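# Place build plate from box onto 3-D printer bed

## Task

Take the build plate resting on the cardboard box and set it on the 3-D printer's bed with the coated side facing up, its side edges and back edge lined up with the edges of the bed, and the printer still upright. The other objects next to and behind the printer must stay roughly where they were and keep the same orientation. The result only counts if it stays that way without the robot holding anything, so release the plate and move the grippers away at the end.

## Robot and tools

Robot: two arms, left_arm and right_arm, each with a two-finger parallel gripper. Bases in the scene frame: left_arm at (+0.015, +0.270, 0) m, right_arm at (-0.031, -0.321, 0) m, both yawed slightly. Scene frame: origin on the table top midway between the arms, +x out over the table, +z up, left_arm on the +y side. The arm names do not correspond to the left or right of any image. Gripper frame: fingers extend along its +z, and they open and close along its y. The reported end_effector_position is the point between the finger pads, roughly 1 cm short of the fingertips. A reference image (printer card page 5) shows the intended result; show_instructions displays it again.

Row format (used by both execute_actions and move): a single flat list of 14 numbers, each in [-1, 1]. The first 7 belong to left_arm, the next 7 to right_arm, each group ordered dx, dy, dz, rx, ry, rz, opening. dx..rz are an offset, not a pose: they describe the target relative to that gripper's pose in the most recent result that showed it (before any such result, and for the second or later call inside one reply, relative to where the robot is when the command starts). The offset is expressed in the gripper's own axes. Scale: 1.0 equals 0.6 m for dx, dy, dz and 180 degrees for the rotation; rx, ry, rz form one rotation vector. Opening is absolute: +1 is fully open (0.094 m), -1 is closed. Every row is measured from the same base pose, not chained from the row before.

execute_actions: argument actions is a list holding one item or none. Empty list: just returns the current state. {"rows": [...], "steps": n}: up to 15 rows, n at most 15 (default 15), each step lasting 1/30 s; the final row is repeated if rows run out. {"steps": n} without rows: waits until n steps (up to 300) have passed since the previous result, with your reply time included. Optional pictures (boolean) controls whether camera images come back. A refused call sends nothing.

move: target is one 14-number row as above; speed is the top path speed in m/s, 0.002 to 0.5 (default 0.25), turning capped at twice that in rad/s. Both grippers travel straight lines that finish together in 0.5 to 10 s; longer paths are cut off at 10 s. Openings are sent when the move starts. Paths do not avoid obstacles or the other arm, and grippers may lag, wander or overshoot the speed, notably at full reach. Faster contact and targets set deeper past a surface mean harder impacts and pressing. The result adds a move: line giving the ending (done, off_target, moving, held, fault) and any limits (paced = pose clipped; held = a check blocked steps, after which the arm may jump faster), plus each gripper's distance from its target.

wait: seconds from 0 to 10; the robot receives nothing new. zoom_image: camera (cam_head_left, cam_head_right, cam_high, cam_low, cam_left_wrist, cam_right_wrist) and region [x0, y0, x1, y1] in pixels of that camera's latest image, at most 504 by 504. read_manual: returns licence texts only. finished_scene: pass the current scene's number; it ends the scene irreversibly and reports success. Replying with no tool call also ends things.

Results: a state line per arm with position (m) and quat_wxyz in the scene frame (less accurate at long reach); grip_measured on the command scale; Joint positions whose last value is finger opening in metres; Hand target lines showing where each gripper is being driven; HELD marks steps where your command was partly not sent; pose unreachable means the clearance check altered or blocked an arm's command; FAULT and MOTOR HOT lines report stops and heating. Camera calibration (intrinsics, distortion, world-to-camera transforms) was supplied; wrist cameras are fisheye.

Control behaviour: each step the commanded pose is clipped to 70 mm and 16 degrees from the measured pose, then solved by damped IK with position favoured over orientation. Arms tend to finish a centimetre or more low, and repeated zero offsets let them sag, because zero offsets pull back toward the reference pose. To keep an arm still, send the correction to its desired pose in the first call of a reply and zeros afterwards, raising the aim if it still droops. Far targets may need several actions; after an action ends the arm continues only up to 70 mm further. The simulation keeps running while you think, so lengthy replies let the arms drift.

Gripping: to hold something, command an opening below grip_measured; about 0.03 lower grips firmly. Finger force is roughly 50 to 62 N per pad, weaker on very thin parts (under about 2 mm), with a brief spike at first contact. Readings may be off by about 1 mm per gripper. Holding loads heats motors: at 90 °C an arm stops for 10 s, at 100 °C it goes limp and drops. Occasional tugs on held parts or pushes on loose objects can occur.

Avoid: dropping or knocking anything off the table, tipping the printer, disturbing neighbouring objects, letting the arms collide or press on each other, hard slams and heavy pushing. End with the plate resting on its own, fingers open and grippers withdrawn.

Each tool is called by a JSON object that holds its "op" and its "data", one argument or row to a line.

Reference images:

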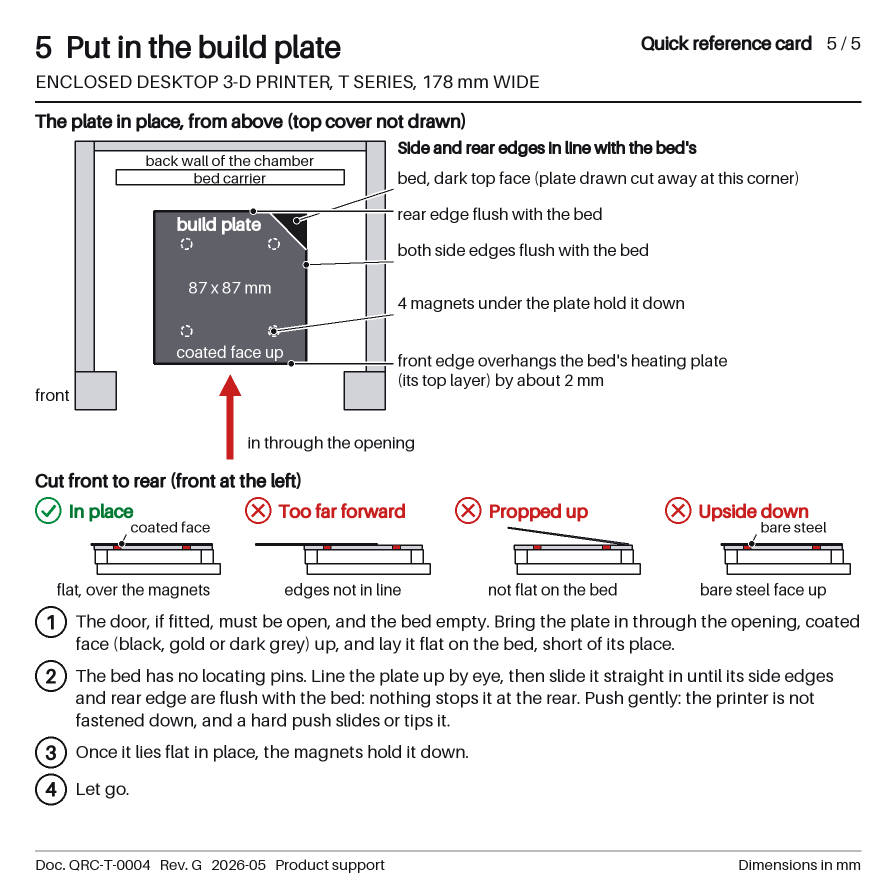

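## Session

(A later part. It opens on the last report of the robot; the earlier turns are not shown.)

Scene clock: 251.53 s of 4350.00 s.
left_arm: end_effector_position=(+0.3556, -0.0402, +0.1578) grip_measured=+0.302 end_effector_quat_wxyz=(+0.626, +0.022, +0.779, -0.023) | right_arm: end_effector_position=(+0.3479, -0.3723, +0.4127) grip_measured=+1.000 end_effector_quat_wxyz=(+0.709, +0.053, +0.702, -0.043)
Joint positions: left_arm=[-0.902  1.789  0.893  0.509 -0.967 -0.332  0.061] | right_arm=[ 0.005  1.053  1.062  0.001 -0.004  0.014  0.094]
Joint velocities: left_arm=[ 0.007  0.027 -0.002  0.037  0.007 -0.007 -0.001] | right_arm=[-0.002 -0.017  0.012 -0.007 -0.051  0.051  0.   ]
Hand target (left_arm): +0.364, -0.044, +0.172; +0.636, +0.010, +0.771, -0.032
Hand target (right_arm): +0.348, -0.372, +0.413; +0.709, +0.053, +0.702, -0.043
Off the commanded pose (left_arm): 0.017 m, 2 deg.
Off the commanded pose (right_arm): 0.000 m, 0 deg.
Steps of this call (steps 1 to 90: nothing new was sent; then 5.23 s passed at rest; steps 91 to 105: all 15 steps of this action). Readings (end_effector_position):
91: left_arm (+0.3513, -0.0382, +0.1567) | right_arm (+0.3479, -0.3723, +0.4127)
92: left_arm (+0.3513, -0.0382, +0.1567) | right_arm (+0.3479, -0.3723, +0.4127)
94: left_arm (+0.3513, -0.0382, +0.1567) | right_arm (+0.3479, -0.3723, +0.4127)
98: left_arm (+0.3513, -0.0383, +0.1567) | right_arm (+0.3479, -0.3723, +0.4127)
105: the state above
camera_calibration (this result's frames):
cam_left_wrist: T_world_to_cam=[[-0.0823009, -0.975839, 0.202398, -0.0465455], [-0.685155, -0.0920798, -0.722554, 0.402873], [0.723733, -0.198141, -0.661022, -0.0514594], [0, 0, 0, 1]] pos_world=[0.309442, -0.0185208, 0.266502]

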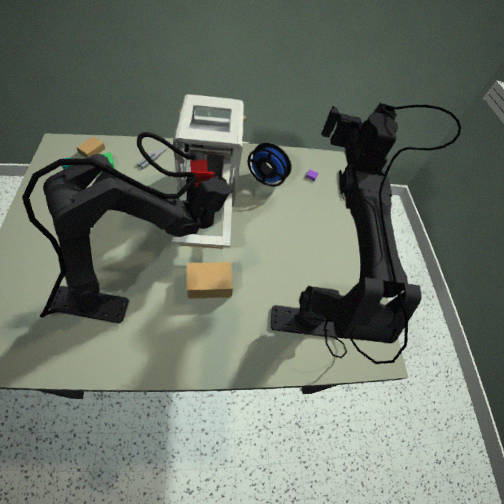

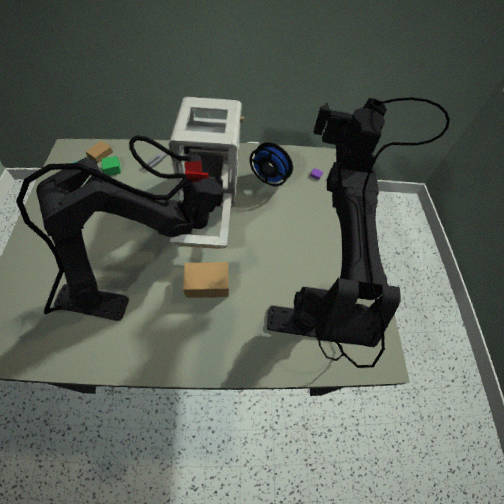

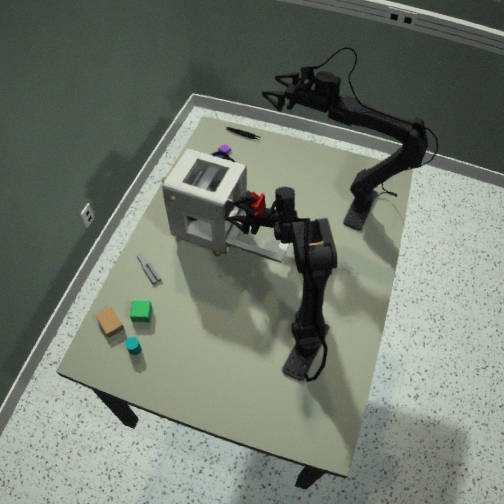

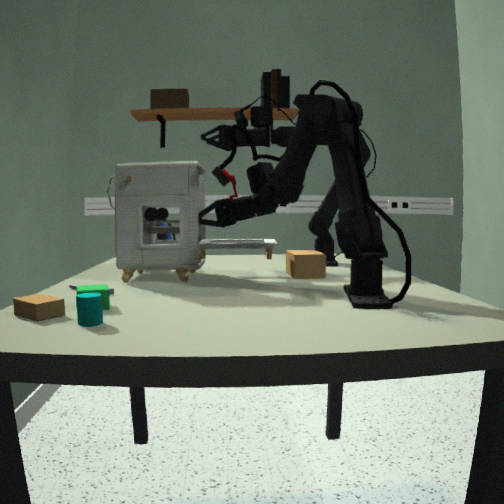

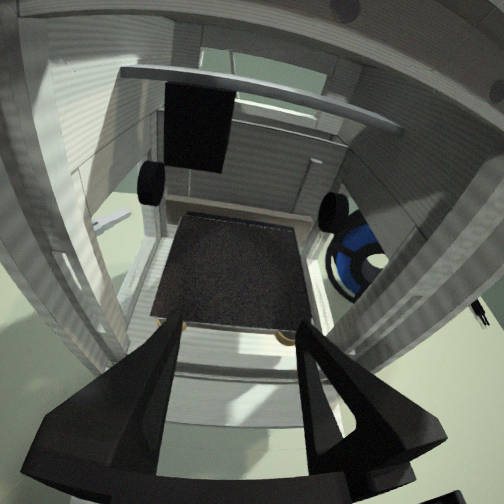

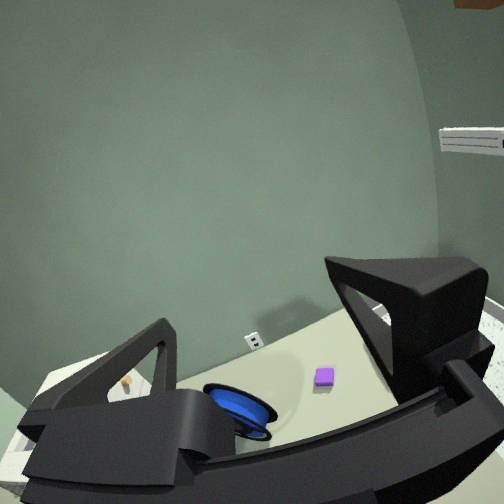

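{"op": "execute_actions", "data": {
  "actions": [
    {"rows":[[-0.0265,-0.007,0.0104,0.001,-0.0085,-0.0093,0.3,0,0,0,0,0,0,1],[-0.0265,-0.007,0.0104,0.001,-0.0085,-0.0093,0.3,0,0,0,0,0,0,1],[-0.0268,-0.0078,0.0118,0.002,-0.0085,-0.0093,0.3,0,0,0,0,0,0,1],[-0.0268,-0.0078,0.0118,0.002,-0.0085,-0.0093,0.3,0,0,0,0,0,0,1],[-0.0271,-0.0085,0.0132,0.003,-0.0085,-0.0093,0.3,0,0,0,0,0,0,1],[-0.0271,-0.0085,0.0132,0.003,-0.0085,-0.0093,0.3,0,0,0,0,0,0,1],[-0.0274,-0.0093,0.0146,0.003,-0.0085,-0.0093,0.3,0,0,0,0,0,0,1],[-0.0274,-0.0093,0.0146,0.003,-0.0085,-0.0093,0.3,0,0,0,0,0,0,1],[-0.0277,-0.01,0.016,0.003,-0.0085,-0.0093,0.3,0,0,0,0,0,0,1],[-0.0277,-0.01,0.016,0.003,-0.0085,-0.0093,0.3,0,0,0,0,0,0,1],[-0.028,-0.0108,0.0175,0.003,-0.0085,-0.0093,0.3,0,0,0,0,0,0,1]],"steps":15}
  ],
  "pictures": false
}}

{"op": "wait", "data": {
  "seconds": 0.3
}}

{"op": "zoom_image", "data": {
  "camera": "cam_left_wrist",
  "region": [140, 180, 340, 350]
}}

Scene clock: 260.80 s of 4350.00 s.
left_arm: end_effector_position=(+0.3600, -0.0420, +0.1564) grip_measured=+0.302 end_effector_quat_wxyz=(+0.625, +0.026, +0.780, -0.023) | right_arm: end_effector_position=(+0.3479, -0.3723, +0.4127) grip_measured=+1.000 end_effector_quat_wxyz=(+0.709, +0.053, +0.702, -0.043)
Joint positions: left_arm=[-0.892  1.801  0.903  0.517 -0.95  -0.32   0.061] | right_arm=[ 0.005  1.053  1.062  0.001 -0.004  0.014  0.094]
Joint velocities: left_arm=[ 0.002  0.002  0.022 -0.037 -0.007  0.022  0.   ] | right_arm=[-0.002 -0.002 -0.002 -0.081 -0.066  0.022  0.   ]
Hand target (left_arm): +0.368, -0.046, +0.173; +0.637, +0.013, +0.770, -0.035
Hand target (right_arm): +0.348, -0.372, +0.413; +0.709, +0.053, +0.702, -0.043
Off the commanded pose (left_arm): 0.019 m, 3 deg.
Off the commanded pose (right_arm): 0.000 m, 0 deg.
Steps of this call (steps 1 to 90: nothing new was sent; then 5.77 s passed at rest; steps 91 to 105: all 15 steps of this action). Readings (end_effector_position):
91: left_arm (+0.3556, -0.0403, +0.1579) | right_arm (+0.3479, -0.3723, +0.4127)
92: left_arm (+0.3556, -0.0405, +0.1578) | right_arm (+0.3479, -0.3723, +0.4127)
94: left_arm (+0.3557, -0.0408, +0.1578) | right_arm (+0.3479, -0.3723, +0.4127)
98: left_arm (+0.3574, -0.0404, +0.1578) | right_arm (+0.3479, -0.3723, +0.4127)
105: the state above

Scene clock: 261.10 s of 4350.00 s.
left_arm: end_effector_position=(+0.3602, -0.0423, +0.1565) grip_measured=+0.302 end_effector_quat_wxyz=(+0.625, +0.026, +0.780, -0.024) | right_arm: end_effector_position=(+0.3479, -0.3723, +0.4127) grip_measured=+1.000 end_effector_quat_wxyz=(+0.709, +0.053, +0.702, -0.043)
Joint positions: left_arm=[-0.891  1.802  0.903  0.517 -0.949 -0.319  0.061] | right_arm=[ 0.005  1.053  1.062  0.001 -0.004  0.014  0.094]
Joint velocities: left_arm=[-0.012 -0.007 -0.017  0.066  0.022 -0.066 -0.   ] | right_arm=[ 0.007 -0.002 -0.002 -0.022  0.022  0.022  0.   ]
Hand target (left_arm): +0.368, -0.046, +0.173; +0.637, +0.013, +0.770, -0.035
Hand target (right_arm): +0.348, -0.372, +0.413; +0.709, +0.053, +0.702, -0.043
Off the commanded pose (left_arm): 0.019 m, 3 deg.
Off the commanded pose (right_arm): 0.000 m, 0 deg.
Steps of this call (steps 1 to 9: nothing new was sent). Readings (end_effector_position):
1: left_arm (+0.3601, -0.0422, +0.1564) | right_arm (+0.3479, -0.3723, +0.4127)
2: left_arm (+0.3602, -0.0422, +0.1565) | right_arm (+0.3479, -0.3723, +0.4127)
4: left_arm (+0.3602, -0.0423, +0.1565) | right_arm (+0.3479, -0.3723, +0.4127)
8: left_arm (+0.3602, -0.0423, +0.1565) | right_arm (+0.3479, -0.3723, +0.4127)
9: the state above
camera_calibration (this result's frames):
cam_left_wrist: T_world_to_cam=[[-0.0900135, -0.975992, 0.198334, -0.0444584], [-0.687484, -0.0831962, -0.721418, 0.4059], [0.720599, -0.201289, -0.663491, -0.0546783], [0, 0, 0, 1]] pos_world=[0.314449, -0.0206279, 0.265363]

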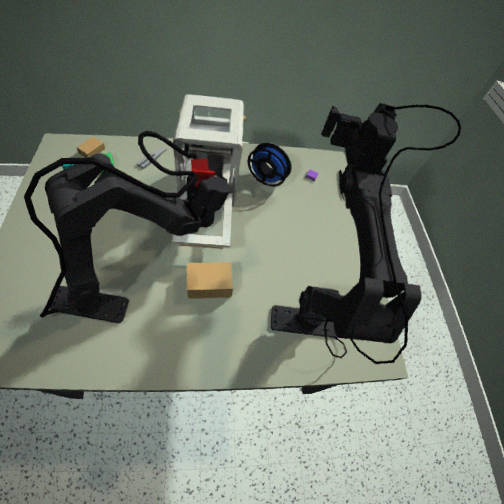

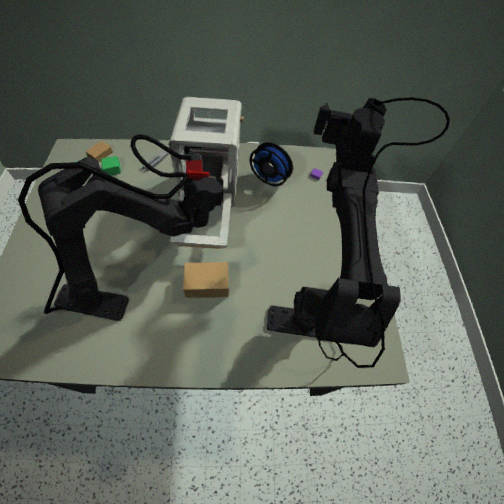

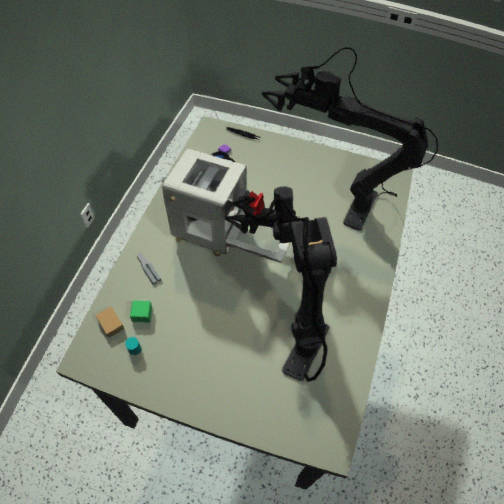

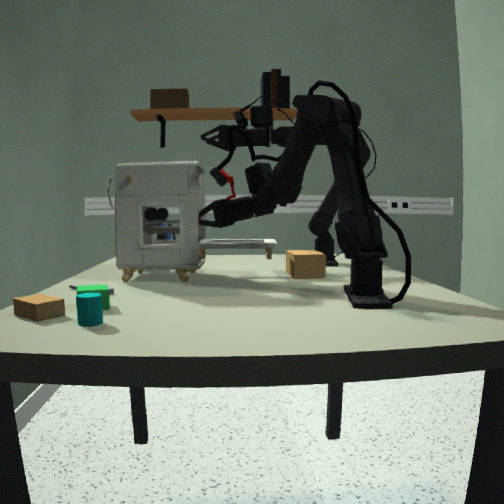

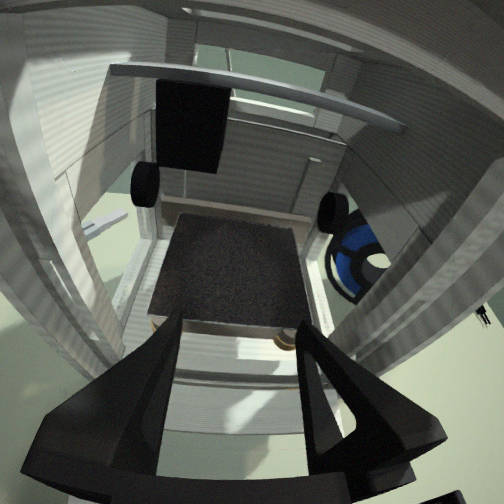

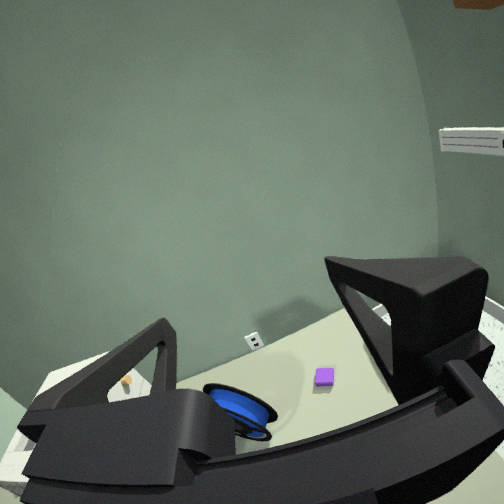

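Region (140, 180, 340, 350) of cam_left_wrist's 504x504 image, scaled by 2.520, with more detail than that image has; it fills the top 428 rows of this view, and the rest is white.

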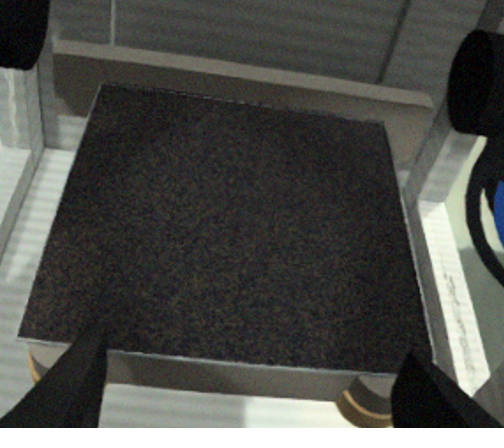

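{"op": "zoom_image", "data": {
  "camera": "cam_left_wrist",
  "region": [260, 205, 330, 275]
}}

{"op": "zoom_image", "data": {
  "camera": "cam_left_wrist",
  "region": [165, 200, 225, 240]
}}

Region (260, 205, 330, 275) of cam_left_wrist's 504x504 image, scaled by 7.200, with more detail than that image has.

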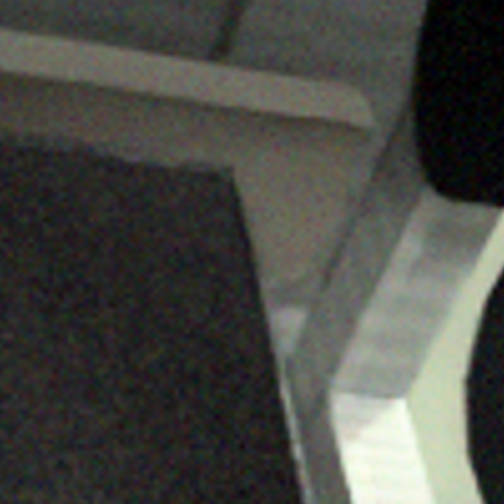

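Region (165, 200, 225, 240) of cam_left_wrist's 504x504 image, scaled by 8.400, with more detail than that image has.

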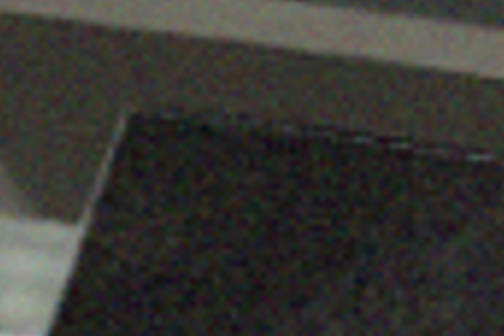

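{"op": "execute_actions", "data": {
  "actions": [
    {"rows":[[-0.0292,-0.0092,0.0113,0,-0.009,-0.0105,0.3,0,0,0,0,0,0,1]],"steps":15}
  ],
  "pictures": false
}}

Scene clock: 267.53 s of 4350.00 s.
left_arm: end_effector_position=(+0.3602, -0.0423, +0.1565) grip_measured=+0.302 end_effector_quat_wxyz=(+0.625, +0.026, +0.780, -0.024) | right_arm: end_effector_position=(+0.3479, -0.3723, +0.4127) grip_measured=+1.000 end_effector_quat_wxyz=(+0.709, +0.053, +0.702, -0.043)
Joint positions: left_arm=[-0.891  1.802  0.903  0.517 -0.949 -0.319  0.061] | right_arm=[ 0.005  1.053  1.062  0.001 -0.004  0.014  0.094]
Joint velocities: left_arm=[-0.027 -0.017  0.002 -0.022 -0.051  0.037 -0.002] | right_arm=[-0.002 -0.012 -0.002 -0.051  0.051 -0.007  0.   ]
Hand target (left_arm): +0.369, -0.047, +0.173; +0.636, +0.013, +0.771, -0.034
Hand target (right_arm): +0.348, -0.372, +0.413; +0.709, +0.053, +0.702, -0.043
Off the commanded pose (left_arm): 0.020 m, 2 deg.
Off the commanded pose (right_arm): 0.000 m, 0 deg.
Steps of this call (steps 1 to 90: nothing new was sent; then 2.93 s passed at rest; steps 91 to 105: all 15 steps of this action). Readings (end_effector_position):
91: left_arm (+0.3602, -0.0423, +0.1565) | right_arm (+0.3479, -0.3723, +0.4127)
92: left_arm (+0.3602, -0.0423, +0.1565) | right_arm (+0.3479, -0.3723, +0.4127)
94: left_arm (+0.3602, -0.0423, +0.1565) | right_arm (+0.3479, -0.3723, +0.4127)
98: left_arm (+0.3602, -0.0423, +0.1565) | right_arm (+0.3479, -0.3723, +0.4127)
105: the state above

{"op": "execute_actions", "data": {
  "actions": [
    {"rows":[[-0.0295,-0.011,0.0125,0,-0.009,-0.0105,0.3,0,0,0,0,0,0,1]],"steps":15}
  ],
  "pictures": false
}}

Scene clock: 269.83 s of 4350.00 s.
left_arm: end_effector_position=(+0.3620, -0.0461, +0.1579) grip_measured=+0.302 end_effector_quat_wxyz=(+0.626, +0.026, +0.779, -0.027) | right_arm: end_effector_position=(+0.3479, -0.3723, +0.4127) grip_measured=+1.000 end_effector_quat_wxyz=(+0.709, +0.053, +0.702, -0.043)
Joint positions: left_arm=[-0.891  1.812  0.919  0.517 -0.946 -0.319  0.061] | right_arm=[ 0.005  1.053  1.062  0.001 -0.004  0.014  0.094]
Joint velocities: left_arm=[-0.002  0.007  0.002 -0.037  0.007 -0.022 -0.   ] | right_arm=[-0.012  0.002 -0.007  0.007  0.081  0.022  0.   ]
Hand target (left_arm): +0.370, -0.049, +0.173; +0.636, +0.013, +0.771, -0.034
Hand target (right_arm): +0.348, -0.372, +0.413; +0.709, +0.053, +0.702, -0.043
Off the commanded pose (left_arm): 0.017 m, 2 deg.
Off the commanded pose (right_arm): 0.000 m, 0 deg.
Steps of this call (steps 1 to 54: nothing new was sent; steps 55 to 69: all 15 steps of this action). Readings (end_effector_position):
55: left_arm (+0.3604, -0.0426, +0.1567) | right_arm (+0.3479, -0.3723, +0.4127)
56: left_arm (+0.3608, -0.0435, +0.1569) | right_arm (+0.3479, -0.3723, +0.4127)
58: left_arm (+0.3617, -0.0452, +0.1576) | right_arm (+0.3479, -0.3723, +0.4127)
62: left_arm (+0.3621, -0.0461, +0.1581) | right_arm (+0.3479, -0.3723, +0.4127)
69: the state above

Back off and inspect.

{"op": "move", "data": {
  "target": [-0.01,0.005,-0.06,0,0,0,1, 0,0,0,0,0,0,1],
  "speed": 0.05
}}

{"op": "zoom_image", "data": {
  "camera": "cam_left_wrist",
  "region": [150, 170, 320, 320]
}}

Scene clock: 273.33 s of 4350.00 s.
left_arm: end_effector_position=(+0.3330, -0.0440, +0.1627) grip_measured=+1.000 end_effector_quat_wxyz=(+0.621, +0.035, +0.783, -0.023) | right_arm: end_effector_position=(+0.3479, -0.3723, +0.4127) grip_measured=+1.000 end_effector_quat_wxyz=(+0.709, +0.053, +0.702, -0.043)
Joint positions: left_arm=[-0.961  1.736  0.879  0.423 -1.    -0.365  0.094] | right_arm=[ 0.005  1.053  1.062  0.001 -0.004  0.014  0.094]
Joint velocities: left_arm=[-0.017  0.012 -0.002  0.022 -0.022 -0.051  0.   ] | right_arm=[-0.007 -0.007  0.007  0.022 -0.022 -0.007  0.   ]
Hand target (left_arm): +0.329, -0.041, +0.171; +0.626, +0.026, +0.779, -0.027
Hand target (right_arm): +0.348, -0.372, +0.413; +0.709, +0.053, +0.702, -0.043
Off the commanded pose (left_arm): 0.010 m, 1 deg.
Off the commanded pose (right_arm): 0.000 m, 0 deg.
move: done
camera_calibration (this result's frames):
cam_left_wrist: T_world_to_cam=[[-0.0999311, -0.97713, 0.187696, -0.044844], [-0.69573, -0.066238, -0.715243, 0.394001], [0.711318, -0.202061, -0.6732, -0.02668], [0, 0, 0, 1]] pos_world=[0.288615, -0.0231116, 0.272262]

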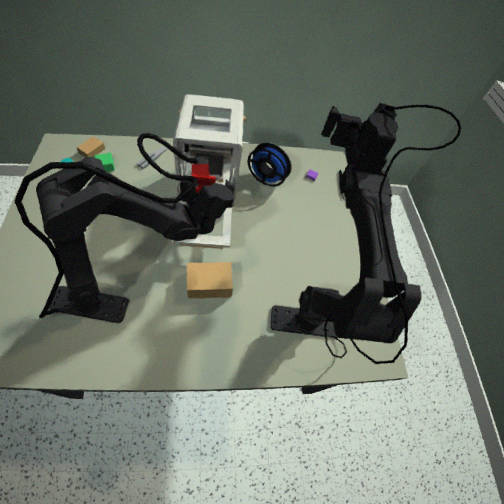

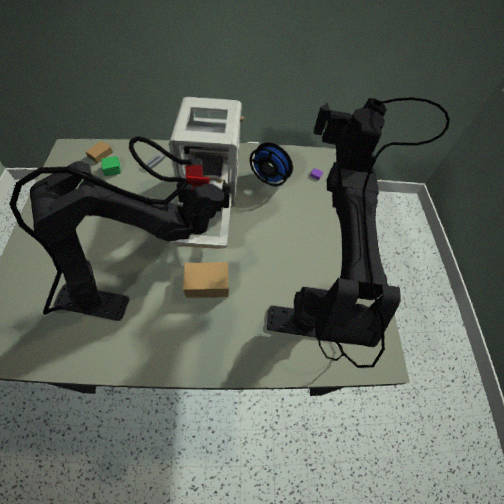

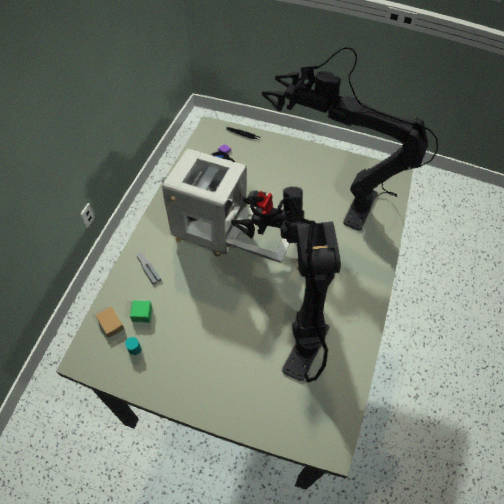

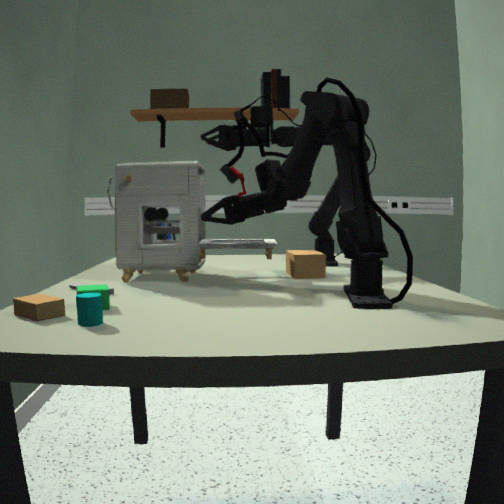

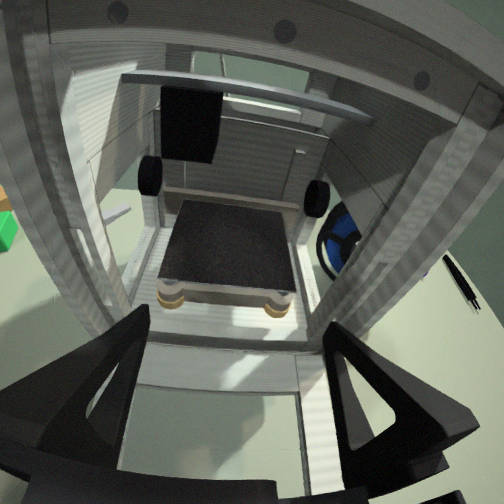

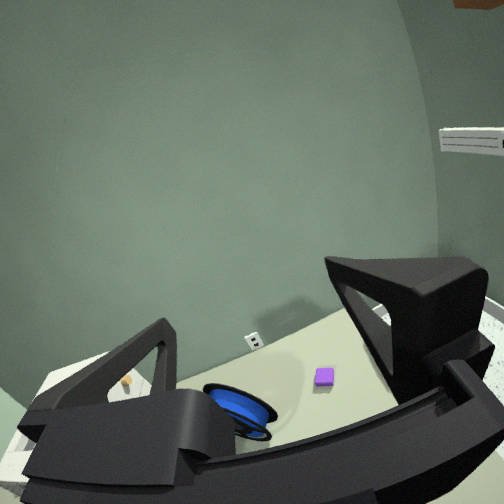

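Region (150, 170, 320, 320) of cam_left_wrist's 504x504 image, scaled by 2.965, with more detail than that image has; it fills the top 445 rows of this view, and the rest is white.

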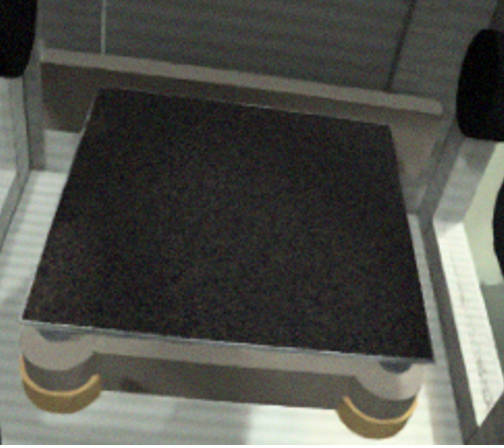

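{"op": "move", "data": {
  "target": [-0.15,0.15,-0.2,0,0,0,1, 0,0,0,0,0,0,1],
  "speed": 0.2
}}

{"op": "finished_scene", "data": {
  "scene": 1
}}

Scene clock: 277.73 s of 4350.00 s.
left_arm: end_effector_position=(+0.2440, +0.0568, +0.2601) grip_measured=+1.000 end_effector_quat_wxyz=(+0.612, +0.049, +0.789, -0.013) | right_arm: end_effector_position=(+0.3479, -0.3723, +0.4127) grip_measured=+1.000 end_effector_quat_wxyz=(+0.709, +0.053, +0.702, -0.043)
Joint positions: left_arm=[-1.135  1.091  0.826 -0.374 -1.137 -0.553  0.094] | right_arm=[ 0.005  1.053  1.062  0.001 -0.004  0.014  0.094]
Joint velocities: left_arm=[ 0.002  0.002  0.022 -0.022 -0.066  0.007  0.   ] | right_arm=[-0.002  0.017 -0.017  0.11   0.051  0.007  0.   ]
Hand target (left_arm): +0.243, +0.055, +0.275; +0.620, +0.035, +0.783, -0.023
Hand target (right_arm): +0.348, -0.372, +0.413; +0.709, +0.053, +0.702, -0.043
Off the commanded pose (left_arm): 0.019 m, 2 deg.
Off the commanded pose (right_arm): 0.000 m, 0 deg.
move: off_target (left_arm)
camera_calibration (this result's frames):
cam_left_wrist: T_world_to_cam=[[-0.106113, -0.98187, 0.157074, 0.0362207], [-0.710796, -0.0355641, -0.702498, 0.407093], [0.695348, -0.186192, -0.694135, 0.130987], [0, 0, 0, 1]] pos_world=[0.202122, 0.0744305, 0.371215]

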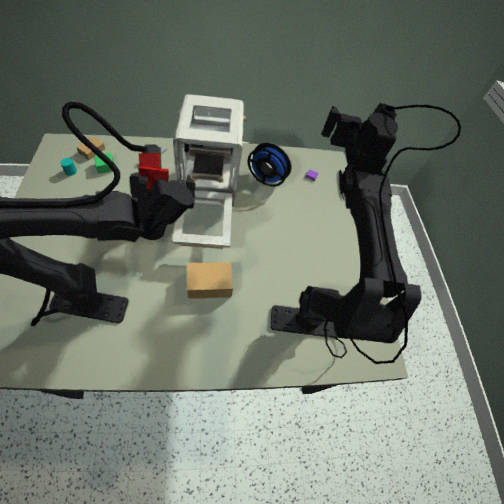

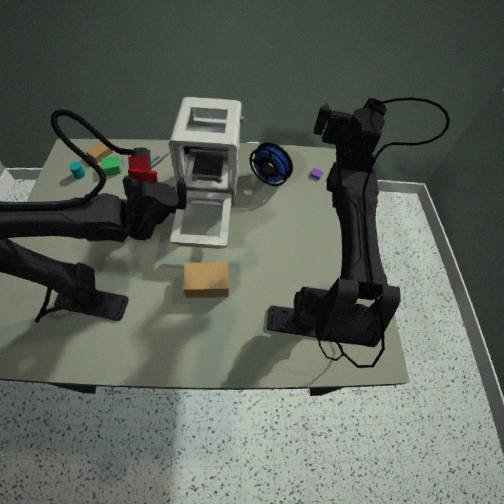

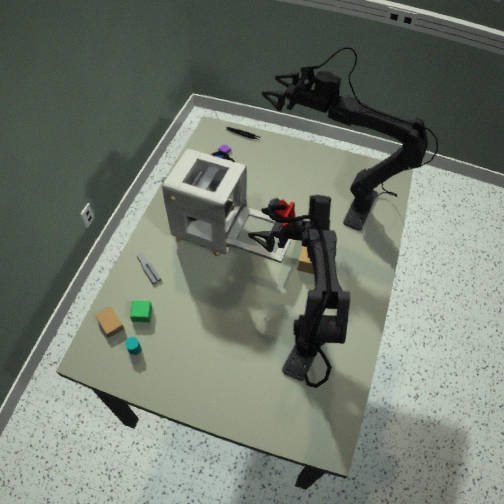

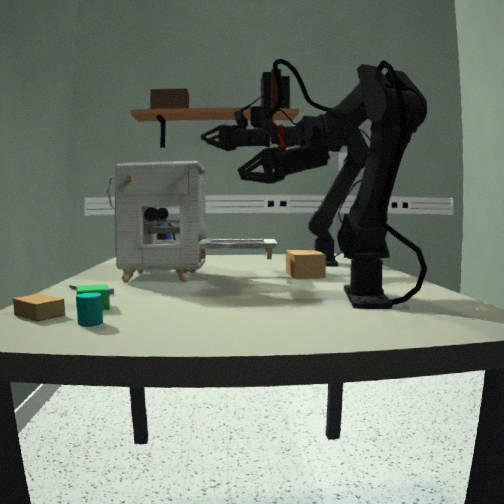

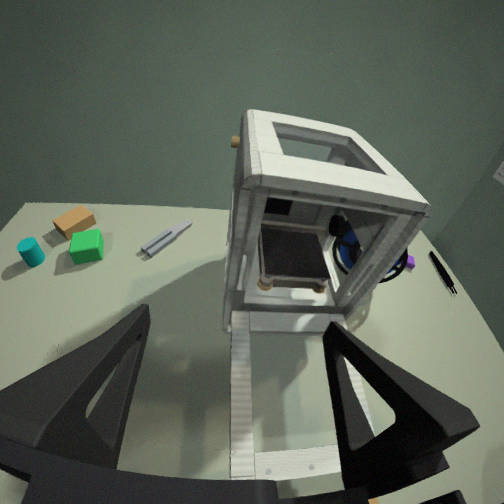

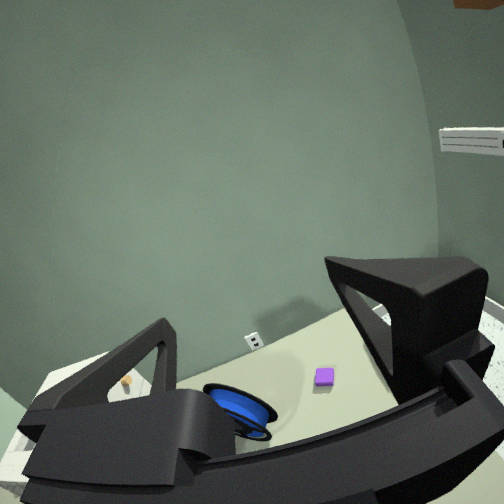

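The scene is finished: the task was done.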